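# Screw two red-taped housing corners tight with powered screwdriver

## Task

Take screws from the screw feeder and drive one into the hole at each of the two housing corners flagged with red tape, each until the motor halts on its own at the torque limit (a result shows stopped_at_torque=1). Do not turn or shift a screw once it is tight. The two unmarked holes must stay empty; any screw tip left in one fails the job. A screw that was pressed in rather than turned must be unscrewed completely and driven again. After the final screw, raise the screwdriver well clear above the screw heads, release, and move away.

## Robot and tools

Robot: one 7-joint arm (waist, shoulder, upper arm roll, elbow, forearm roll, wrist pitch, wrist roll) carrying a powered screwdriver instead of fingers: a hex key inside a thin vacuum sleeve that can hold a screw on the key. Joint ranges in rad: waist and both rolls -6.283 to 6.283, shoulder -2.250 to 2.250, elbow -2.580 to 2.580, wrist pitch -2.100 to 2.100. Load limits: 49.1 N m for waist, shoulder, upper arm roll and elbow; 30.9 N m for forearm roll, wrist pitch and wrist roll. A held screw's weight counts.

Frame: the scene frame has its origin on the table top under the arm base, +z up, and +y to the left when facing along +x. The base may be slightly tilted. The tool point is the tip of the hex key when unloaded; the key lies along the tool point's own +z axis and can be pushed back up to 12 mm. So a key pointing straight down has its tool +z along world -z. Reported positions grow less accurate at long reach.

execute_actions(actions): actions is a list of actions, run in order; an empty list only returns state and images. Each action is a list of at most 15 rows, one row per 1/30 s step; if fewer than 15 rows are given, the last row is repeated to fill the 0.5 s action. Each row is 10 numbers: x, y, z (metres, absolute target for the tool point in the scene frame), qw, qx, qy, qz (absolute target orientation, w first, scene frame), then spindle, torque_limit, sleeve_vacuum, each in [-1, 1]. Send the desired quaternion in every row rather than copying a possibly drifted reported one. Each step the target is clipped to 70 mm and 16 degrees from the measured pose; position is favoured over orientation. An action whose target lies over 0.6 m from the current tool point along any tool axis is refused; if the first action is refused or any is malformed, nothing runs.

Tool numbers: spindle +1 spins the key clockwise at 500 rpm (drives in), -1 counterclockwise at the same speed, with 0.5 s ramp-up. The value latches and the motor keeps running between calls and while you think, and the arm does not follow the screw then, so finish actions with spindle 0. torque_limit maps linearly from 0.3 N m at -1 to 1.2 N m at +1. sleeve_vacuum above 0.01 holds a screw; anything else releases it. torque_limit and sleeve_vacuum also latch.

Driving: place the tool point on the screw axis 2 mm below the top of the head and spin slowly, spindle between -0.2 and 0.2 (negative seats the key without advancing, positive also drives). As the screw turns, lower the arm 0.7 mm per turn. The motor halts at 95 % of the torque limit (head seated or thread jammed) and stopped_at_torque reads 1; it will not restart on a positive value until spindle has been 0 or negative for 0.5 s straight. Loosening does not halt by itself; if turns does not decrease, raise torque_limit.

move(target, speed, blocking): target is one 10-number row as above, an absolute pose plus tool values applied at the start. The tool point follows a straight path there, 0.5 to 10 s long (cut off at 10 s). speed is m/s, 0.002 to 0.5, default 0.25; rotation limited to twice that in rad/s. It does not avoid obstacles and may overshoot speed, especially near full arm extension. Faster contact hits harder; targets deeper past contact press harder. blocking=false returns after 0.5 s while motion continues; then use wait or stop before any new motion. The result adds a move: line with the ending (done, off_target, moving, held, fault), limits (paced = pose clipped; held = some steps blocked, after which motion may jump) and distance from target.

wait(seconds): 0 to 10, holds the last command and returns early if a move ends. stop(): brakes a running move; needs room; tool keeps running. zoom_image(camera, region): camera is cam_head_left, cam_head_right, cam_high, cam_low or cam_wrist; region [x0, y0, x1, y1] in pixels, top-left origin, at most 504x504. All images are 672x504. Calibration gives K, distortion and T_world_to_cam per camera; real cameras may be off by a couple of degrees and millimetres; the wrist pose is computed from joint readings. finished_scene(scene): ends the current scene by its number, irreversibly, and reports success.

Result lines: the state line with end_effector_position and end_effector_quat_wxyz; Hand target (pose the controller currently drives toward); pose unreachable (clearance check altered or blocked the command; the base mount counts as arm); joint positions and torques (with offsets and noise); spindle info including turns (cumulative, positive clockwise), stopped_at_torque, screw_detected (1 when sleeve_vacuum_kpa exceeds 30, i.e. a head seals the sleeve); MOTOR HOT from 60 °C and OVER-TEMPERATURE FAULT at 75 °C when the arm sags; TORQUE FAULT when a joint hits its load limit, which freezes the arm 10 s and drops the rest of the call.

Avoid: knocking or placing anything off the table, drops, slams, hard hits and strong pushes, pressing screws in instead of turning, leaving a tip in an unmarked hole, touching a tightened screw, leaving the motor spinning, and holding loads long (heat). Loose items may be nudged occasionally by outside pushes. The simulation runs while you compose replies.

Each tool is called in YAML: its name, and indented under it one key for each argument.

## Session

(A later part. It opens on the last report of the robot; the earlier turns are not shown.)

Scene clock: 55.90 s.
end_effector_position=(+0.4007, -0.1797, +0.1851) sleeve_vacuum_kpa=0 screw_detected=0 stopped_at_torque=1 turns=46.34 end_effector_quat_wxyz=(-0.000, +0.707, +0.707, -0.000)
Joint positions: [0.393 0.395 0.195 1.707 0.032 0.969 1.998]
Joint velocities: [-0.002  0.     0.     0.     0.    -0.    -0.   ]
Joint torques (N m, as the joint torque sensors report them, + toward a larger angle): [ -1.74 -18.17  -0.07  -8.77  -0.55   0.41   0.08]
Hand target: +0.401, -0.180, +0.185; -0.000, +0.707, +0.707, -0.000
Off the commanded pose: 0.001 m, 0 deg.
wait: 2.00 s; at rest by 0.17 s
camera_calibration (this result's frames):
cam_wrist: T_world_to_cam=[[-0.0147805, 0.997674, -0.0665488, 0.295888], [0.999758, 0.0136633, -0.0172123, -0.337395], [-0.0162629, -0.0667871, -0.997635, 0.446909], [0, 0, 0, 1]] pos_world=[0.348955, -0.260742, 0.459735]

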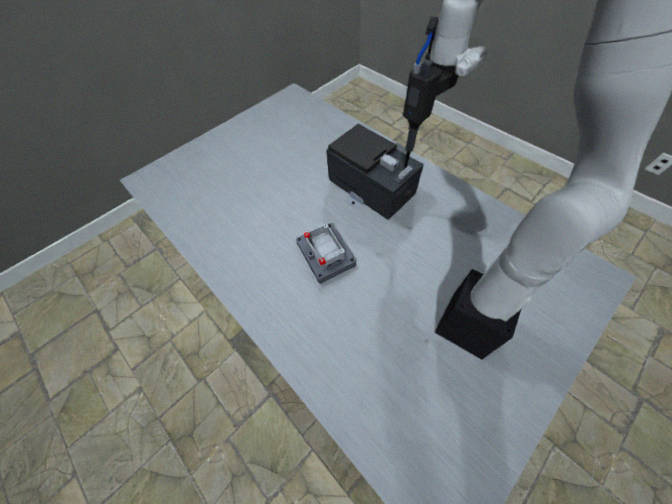

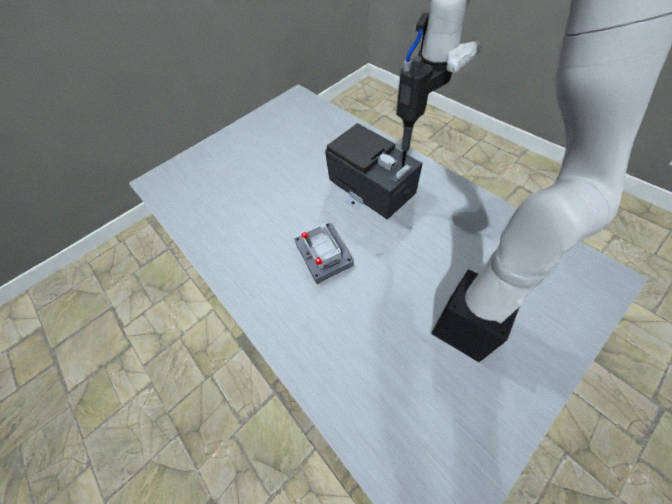

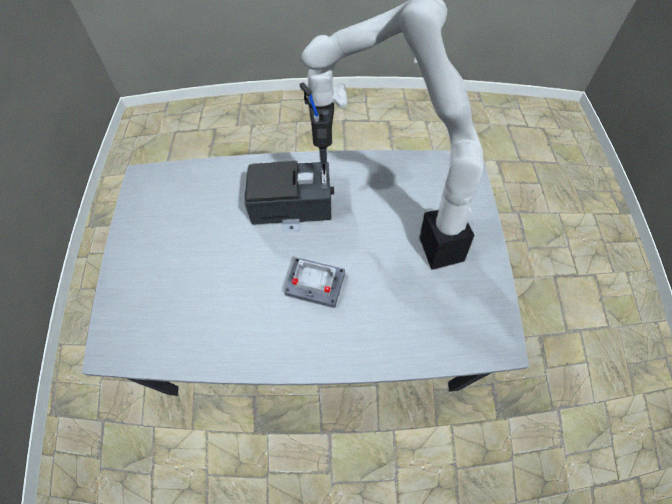

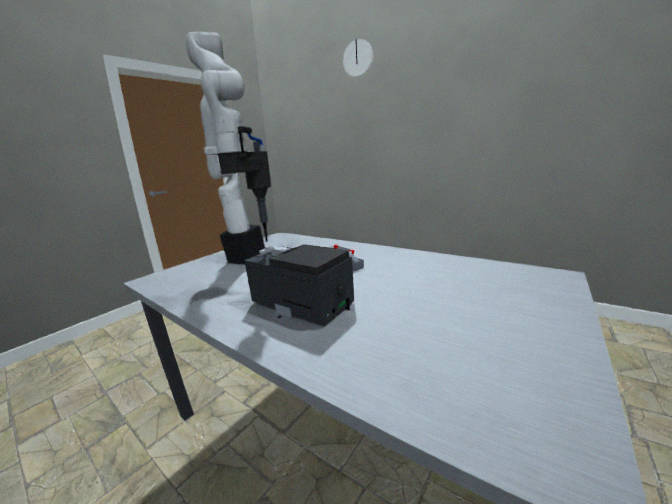

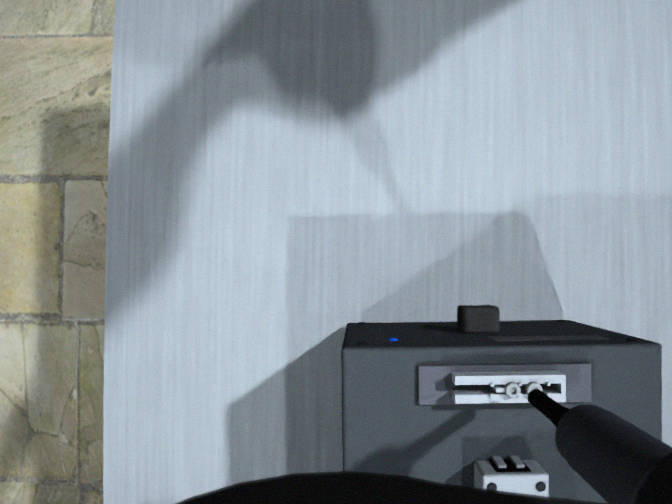

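Next screw is at the same pick spot.

move:
  target: [0.4014,-0.1846,0.173,0,0.7071,0.7071,0,0,0,0]
  speed: 0.02

move:
  target: [0.4014,-0.1846,0.164,0,0.7071,0.7071,0,-0.15,0,1]
  speed: 0.008

move:
  target: [0.4014,-0.1846,0.21,0,0.7071,0.7071,0,0,0,1]
  speed: 0.06

move:
  target: [0.43,0.0,0.2,0,0.7071,0.7071,0,0,0,1]

move:
  target: [0.497,0.148,0.11,0,0.7071,0.7071,0,0,0,1]
  speed: 0.2

zoom_image:
  camera: "cam_wrist"
  region: [470,350,570,425]

Scene clock: 57.40 s.
end_effector_position=(+0.4015, -0.1845, +0.1731) sleeve_vacuum_kpa=0 screw_detected=0 stopped_at_torque=1 turns=46.34 end_effector_quat_wxyz=(+0.000, +0.707, +0.707, +0.000)
Joint positions: [0.408 0.417 0.194 1.715 0.027 0.938 2.011]
Joint velocities: [ 0.001  0.001  0.    -0.    -0.001 -0.     0.001]
Joint torques (N m, as the joint torque sensors report them, + toward a larger angle): [ -1.63 -18.37  -0.34  -8.42  -0.54   0.47   0.04]
Hand target: +0.401, -0.185, +0.173; -0.000, +0.707, +0.707, +0.000
Off the commanded pose: 0.000 m, 0 deg.
move: done
camera_calibration (this result's frames):
cam_wrist: T_world_to_cam=[[-0.0148515, 0.997649, -0.066895, 0.299987], [0.999771, 0.013787, -0.0163468, -0.338451], [-0.0153861, -0.0671225, -0.997626, 0.434165], [0, 0, 0, 1]] pos_world=[0.349509, -0.265474, 0.447669]

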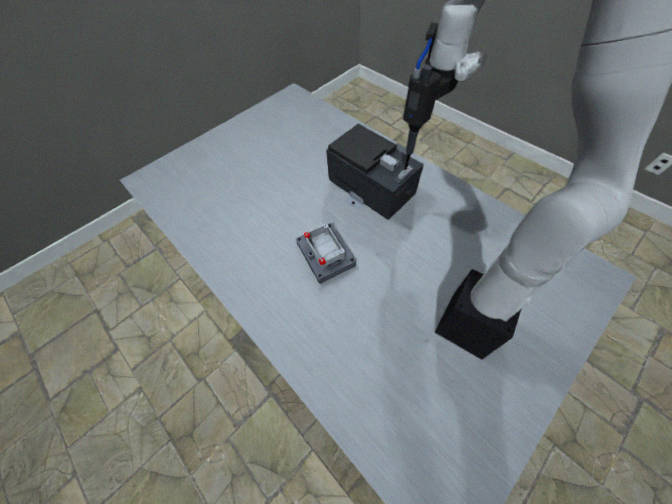

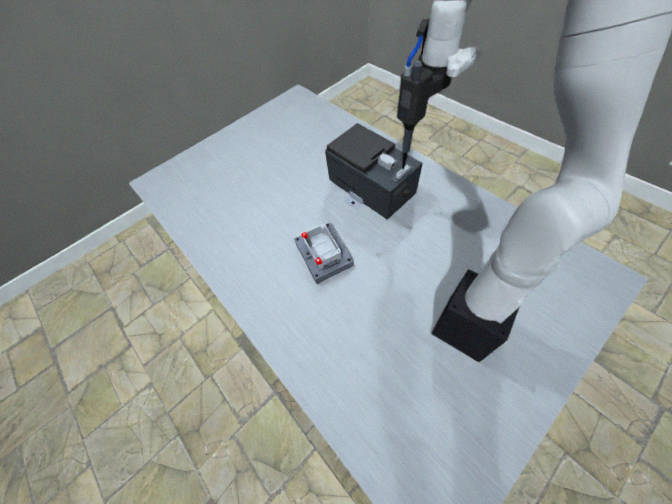

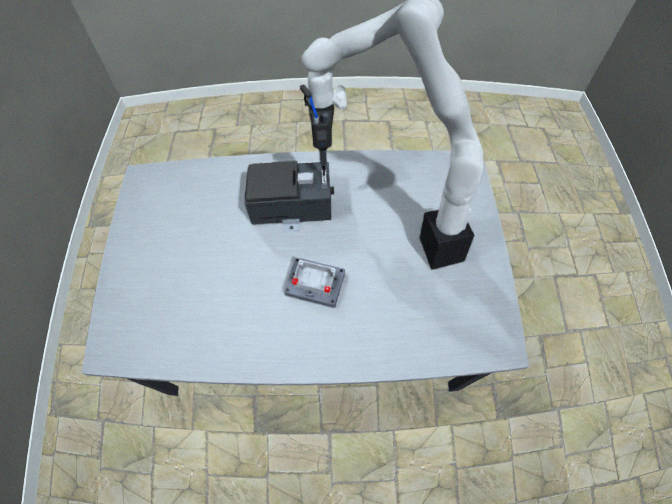

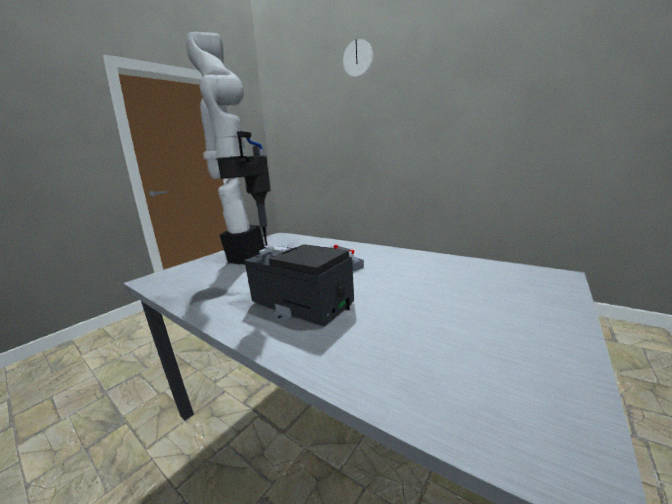

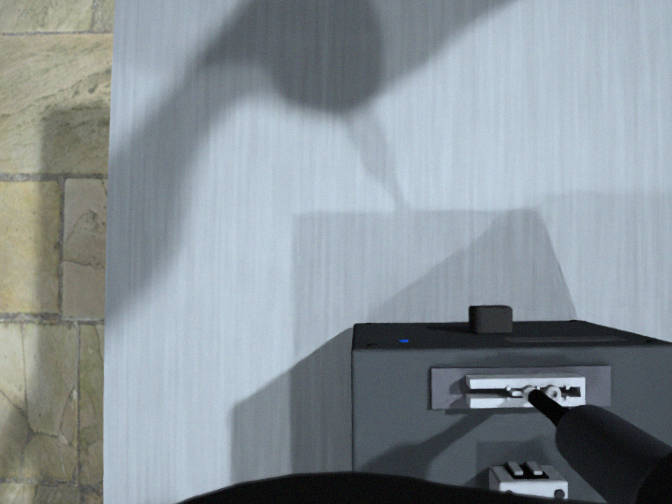

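Scene clock: 58.77 s.
end_effector_position=(+0.4018, -0.1848, +0.1651) sleeve_vacuum_kpa=40 screw_detected=1 stopped_at_torque=1 turns=44.66 end_effector_quat_wxyz=(+0.001, +0.707, +0.707, +0.000)
Joint positions: [0.411 0.428 0.193 1.727 0.025 0.913 2.013]
Joint velocities: [-0.001 -0.     0.     0.002 -0.    -0.     0.   ]
Joint torques (N m, as the joint torque sensors report them, + toward a larger angle): [ -1.62 -16.86  -0.09  -7.87  -0.43  -0.08   0.02]
Hand target: +0.401, -0.185, +0.164; -0.000, +0.707, +0.707, +0.000
Off the commanded pose: 0.001 m, 0 deg.
move: done
camera_calibration (this result's frames):
cam_wrist: T_world_to_cam=[[-0.0144354, 0.99763, -0.0672814, 0.299613], [0.999799, 0.0134644, -0.0148633, -0.339231], [-0.0139222, -0.0674825, -0.997623, 0.425538], [0, 0, 0, 1]] pos_world=[0.349412, -0.265619, 0.439643]

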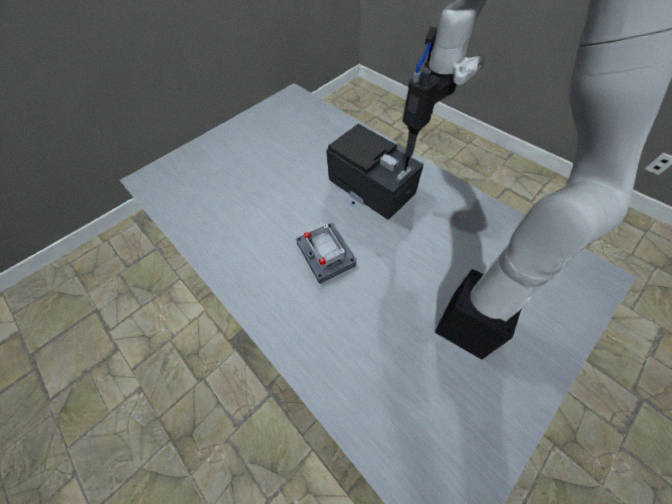

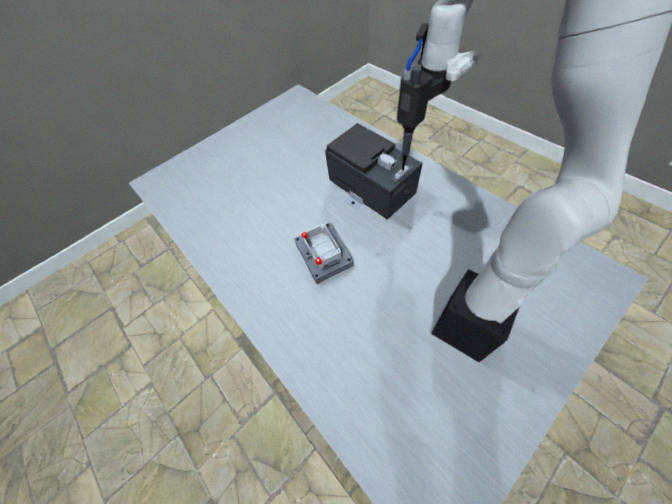

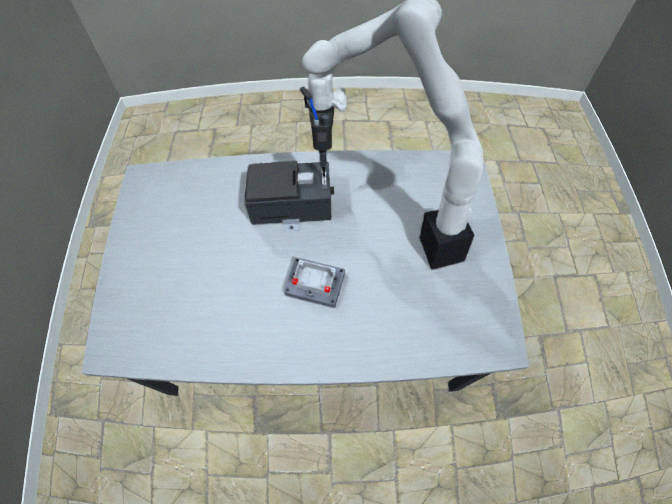

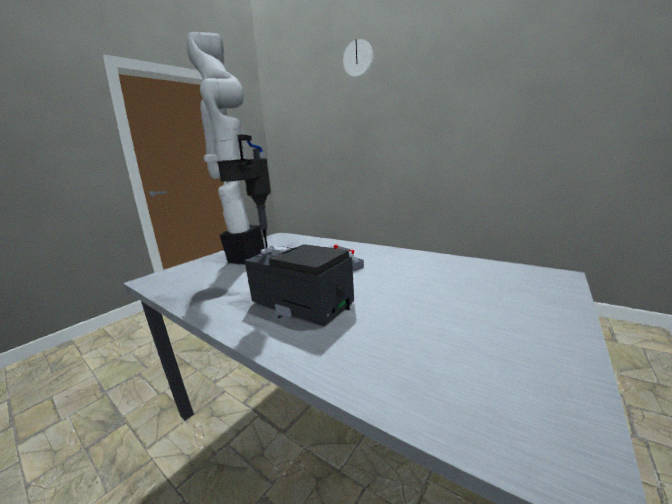

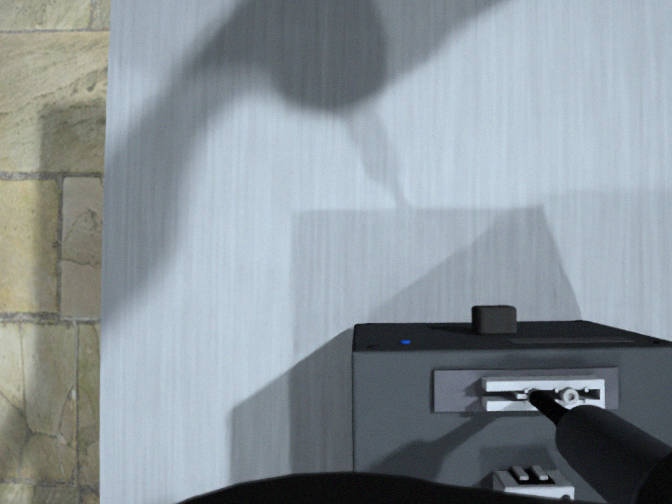

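Scene clock: 59.80 s.
end_effector_position=(+0.4013, -0.1847, +0.2099) sleeve_vacuum_kpa=39 screw_detected=1 stopped_at_torque=1 turns=44.66 end_effector_quat_wxyz=(-0.000, +0.707, +0.707, -0.000)
Joint positions: [0.394 0.368 0.199 1.659 0.034 1.044 2.004]
Joint velocities: [ 0.001 -0.001 -0.002  0.    -0.     0.    -0.001]
Joint torques (N m, as the joint torque sensors report them, + toward a larger angle): [ -1.74 -18.06   0.13  -9.17  -0.71   0.43   0.08]
Hand target: +0.401, -0.185, +0.210; +0.000, +0.707, +0.707, -0.000
Off the commanded pose: 0.000 m, 0 deg.
move: done
camera_calibration (this result's frames):
cam_wrist: T_world_to_cam=[[-0.0143932, 0.997645, -0.0670564, 0.302437], [0.999771, 0.0132988, -0.0167386, -0.337654], [-0.0158074, -0.067282, -0.997609, 0.471044], [0, 0, 0, 1]] pos_world=[0.349376, -0.265542, 0.484546]

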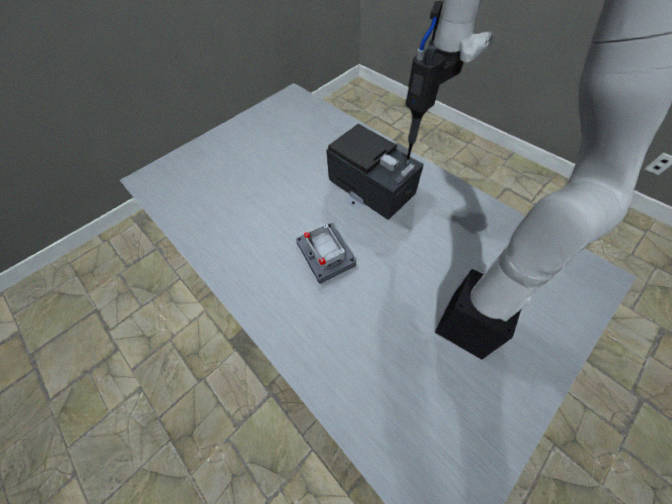

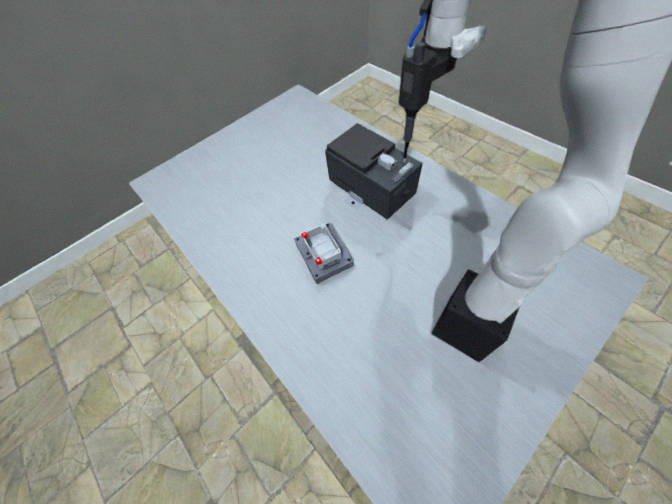

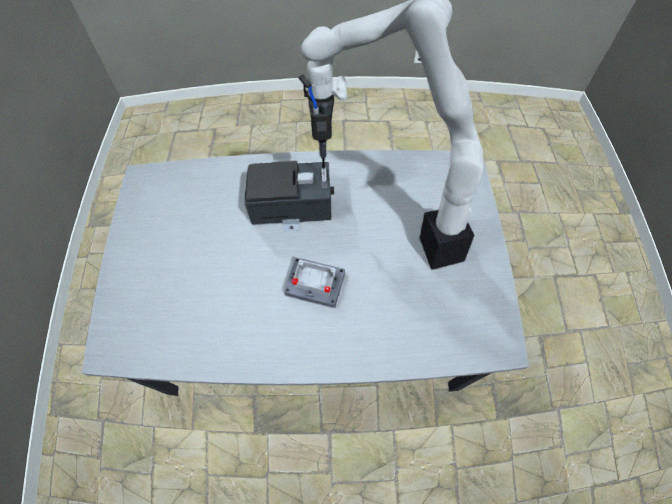

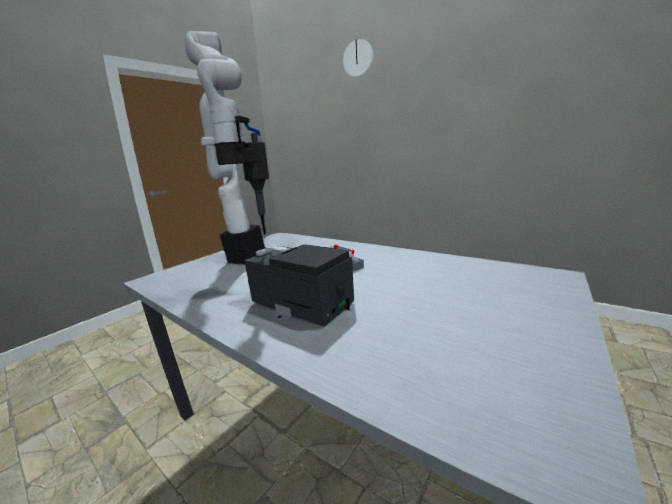

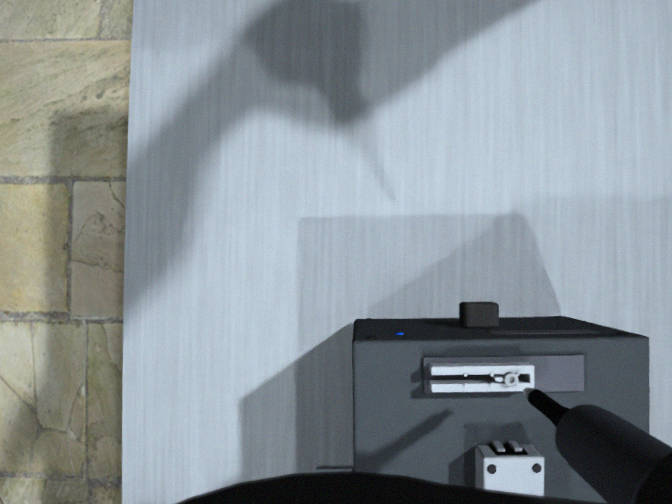

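Scene clock: 60.97 s.
end_effector_position=(+0.4308, -0.0008, +0.1999) sleeve_vacuum_kpa=39 screw_detected=1 stopped_at_torque=1 turns=44.66 end_effector_quat_wxyz=(+0.000, +0.708, +0.707, +0.000)
Joint positions: [0.01  0.367 0.124 1.77  0.097 0.982 1.515]
Joint velocities: [-0.009  0.002 -0.009 -0.001  0.002  0.001 -0.003]
Joint torques (N m, as the joint torque sensors report them, + toward a larger angle): [ -1.82 -16.94  -0.63  -9.18  -0.8   -0.05  -0.1 ]
Hand target: +0.431, -0.000, +0.200; +0.000, +0.707, +0.707, +0.000
Off the commanded pose: 0.001 m, 0 deg.
move: done
camera_calibration (this result's frames):
cam_wrist: T_world_to_cam=[[-0.013511, 0.997655, -0.0670955, 0.118397], [0.999797, 0.0124782, -0.0157884, -0.370021], [-0.0149141, -0.0672953, -0.997622, 0.473534], [0, 0, 0, 1]] pos_world=[0.378609, -0.0816357, 0.474509]

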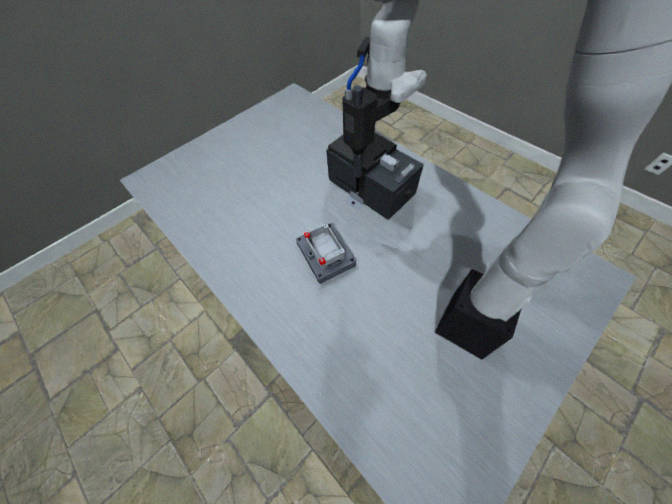

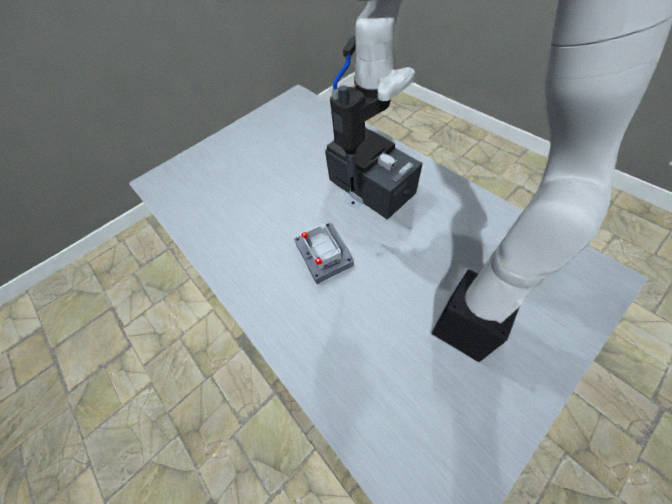

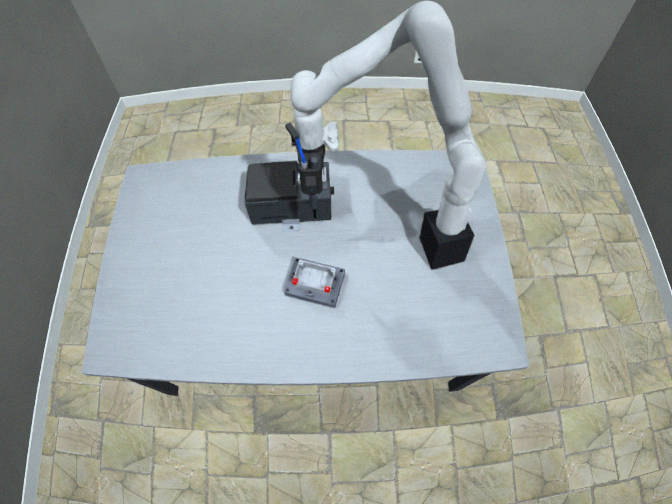

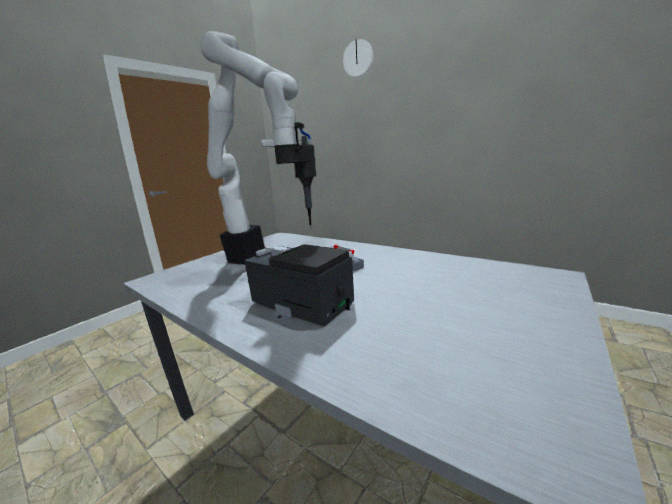

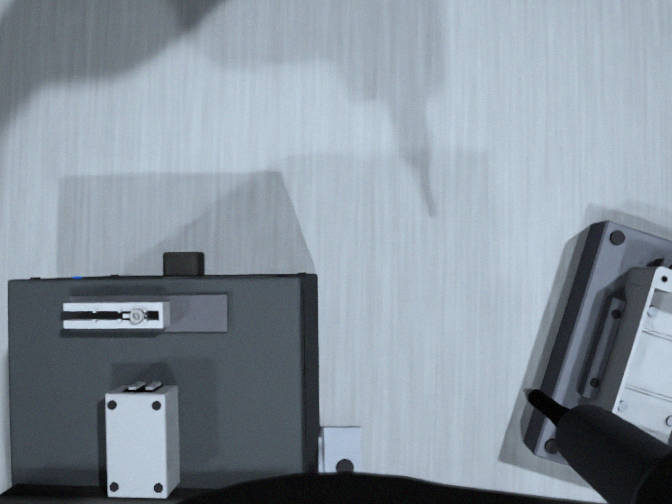

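Scene clock: 62.30 s.
end_effector_position=(+0.4979, +0.1477, +0.1105) sleeve_vacuum_kpa=39 screw_detected=1 stopped_at_torque=1 turns=44.66 end_effector_quat_wxyz=(+0.000, +0.707, +0.707, +0.001)
Joint positions: [-0.222  0.682  0.087  1.612  0.095  0.86   1.227]
Joint velocities: [-0.002  0.008 -0.002 -0.001  0.001  0.001 -0.002]
Joint torques (N m, as the joint torque sensors report them, + toward a larger angle): [ -2.93 -22.32  -0.96  -8.62  -0.58  -0.28   0.16]
Hand target: +0.498, +0.148, +0.110; -0.000, +0.707, +0.707, +0.000
Off the commanded pose: 0.001 m, 0 deg.
move: done
camera_calibration (this result's frames):
cam_wrist: T_world_to_cam=[[-0.0142517, 0.997697, -0.0663136, -0.034646], [0.999791, 0.0132466, -0.0155721, -0.440511], [-0.0146578, -0.0665217, -0.997677, 0.39507], [0, 0, 0, 1]] pos_world=[0.445716, 0.0666823, 0.384995]

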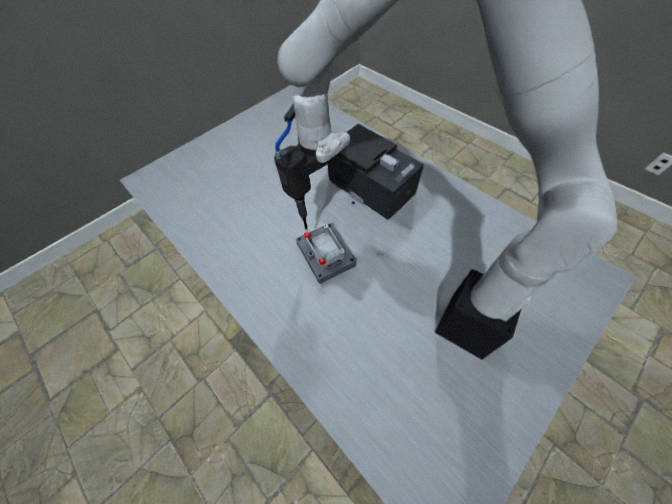

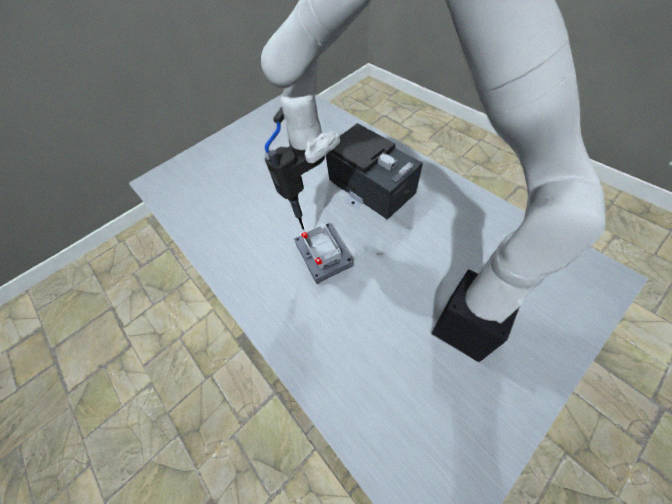

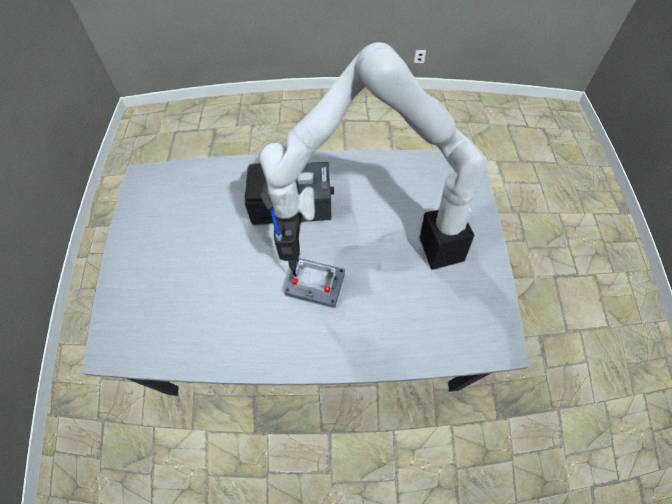

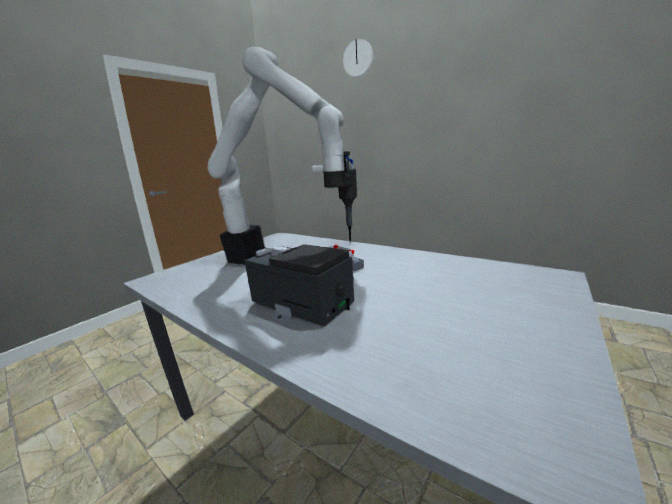

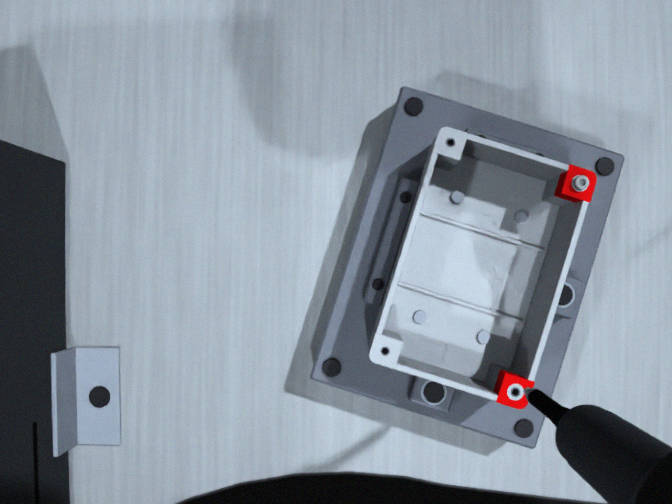

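Region (470, 350, 570, 425) of cam_wrist's 672x504 image, scaled by 5.040; it fills the top 378 rows of this view, and the rest is white.

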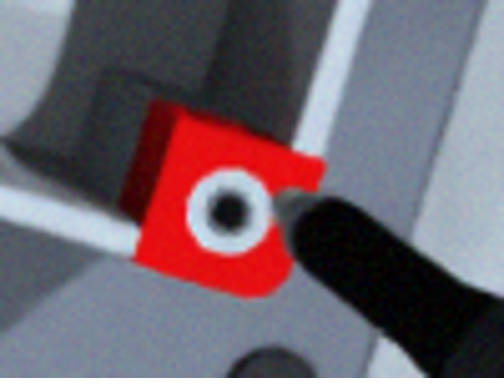

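move:
  target: [0.501,0.148,0.090,0,0.7071,0.7071,0,0,0,1]
  speed: 0.03

zoom_image:
  camera: "cam_wrist"
  region: [480,350,580,425]

Scene clock: 64.60 s.
end_effector_position=(+0.5011, +0.1481, +0.0901) sleeve_vacuum_kpa=39 screw_detected=1 stopped_at_torque=1 turns=44.66 end_effector_quat_wxyz=(+0.000, +0.707, +0.707, +0.000)
Joint positions: [-0.215  0.721  0.087  1.616  0.096  0.818  1.228]
Joint velocities: [-0.001  0.002  0.    -0.001 -0.001 -0.     0.002]
Joint torques (N m, as the joint torque sensors report them, + toward a larger angle): [ -2.87 -22.52  -0.75  -8.43  -0.58  -0.25   0.03]
Hand target: +0.501, +0.148, +0.090; -0.000, +0.707, +0.707, +0.000
Off the commanded pose: 0.000 m, 0 deg.
move: done
camera_calibration (this result's frames):
cam_wrist: T_world_to_cam=[[-0.0147595, 0.997658, -0.0667853, -0.0359664], [0.999773, 0.0136963, -0.0163496, -0.443957], [-0.0153966, -0.0670114, -0.997633, 0.37525], [0, 0, 0, 1]] pos_world=[0.449103, 0.0671088, 0.364701]

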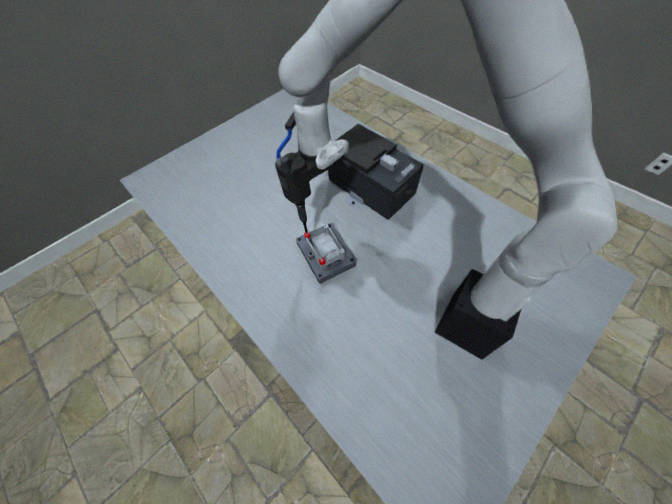

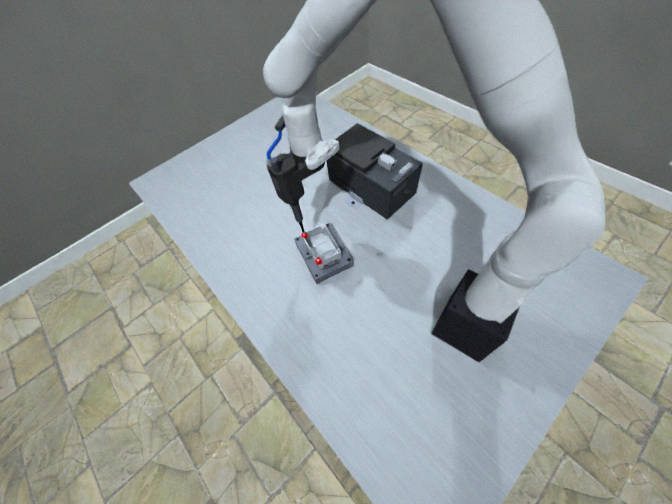

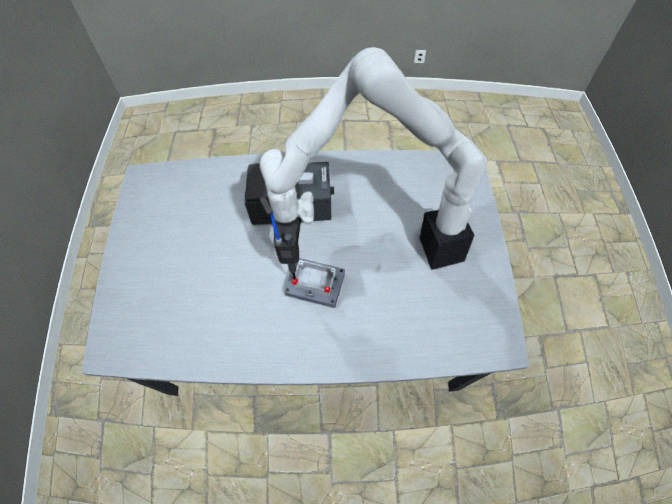

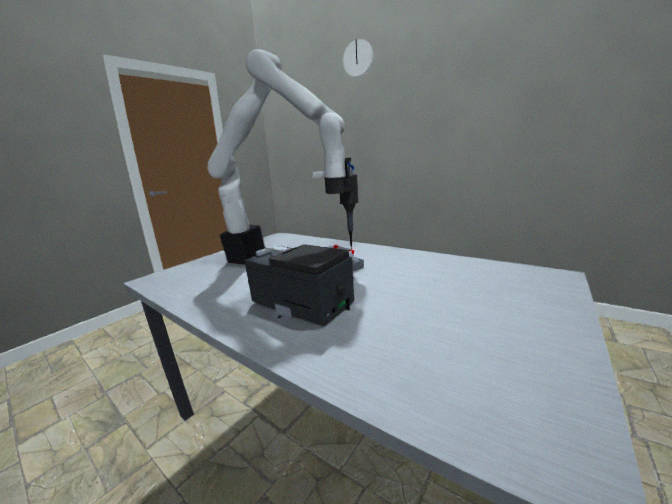

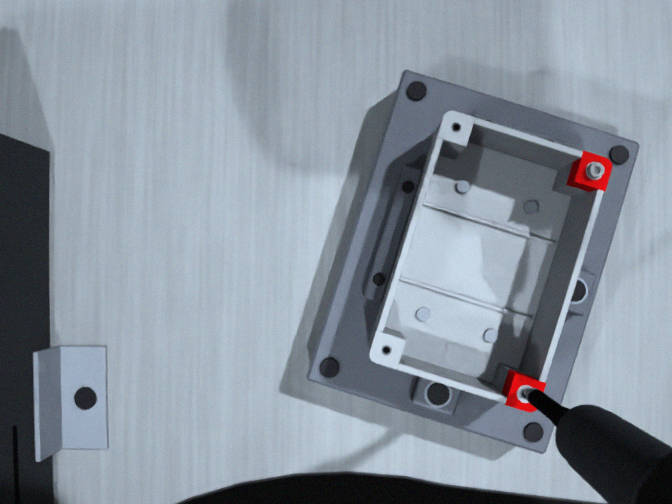

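Region (480, 350, 580, 425) of cam_wrist's 672x504 image, scaled by 5.040; it fills the top 378 rows of this view, and the rest is white.

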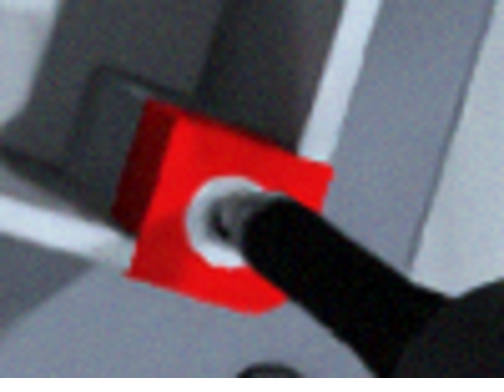

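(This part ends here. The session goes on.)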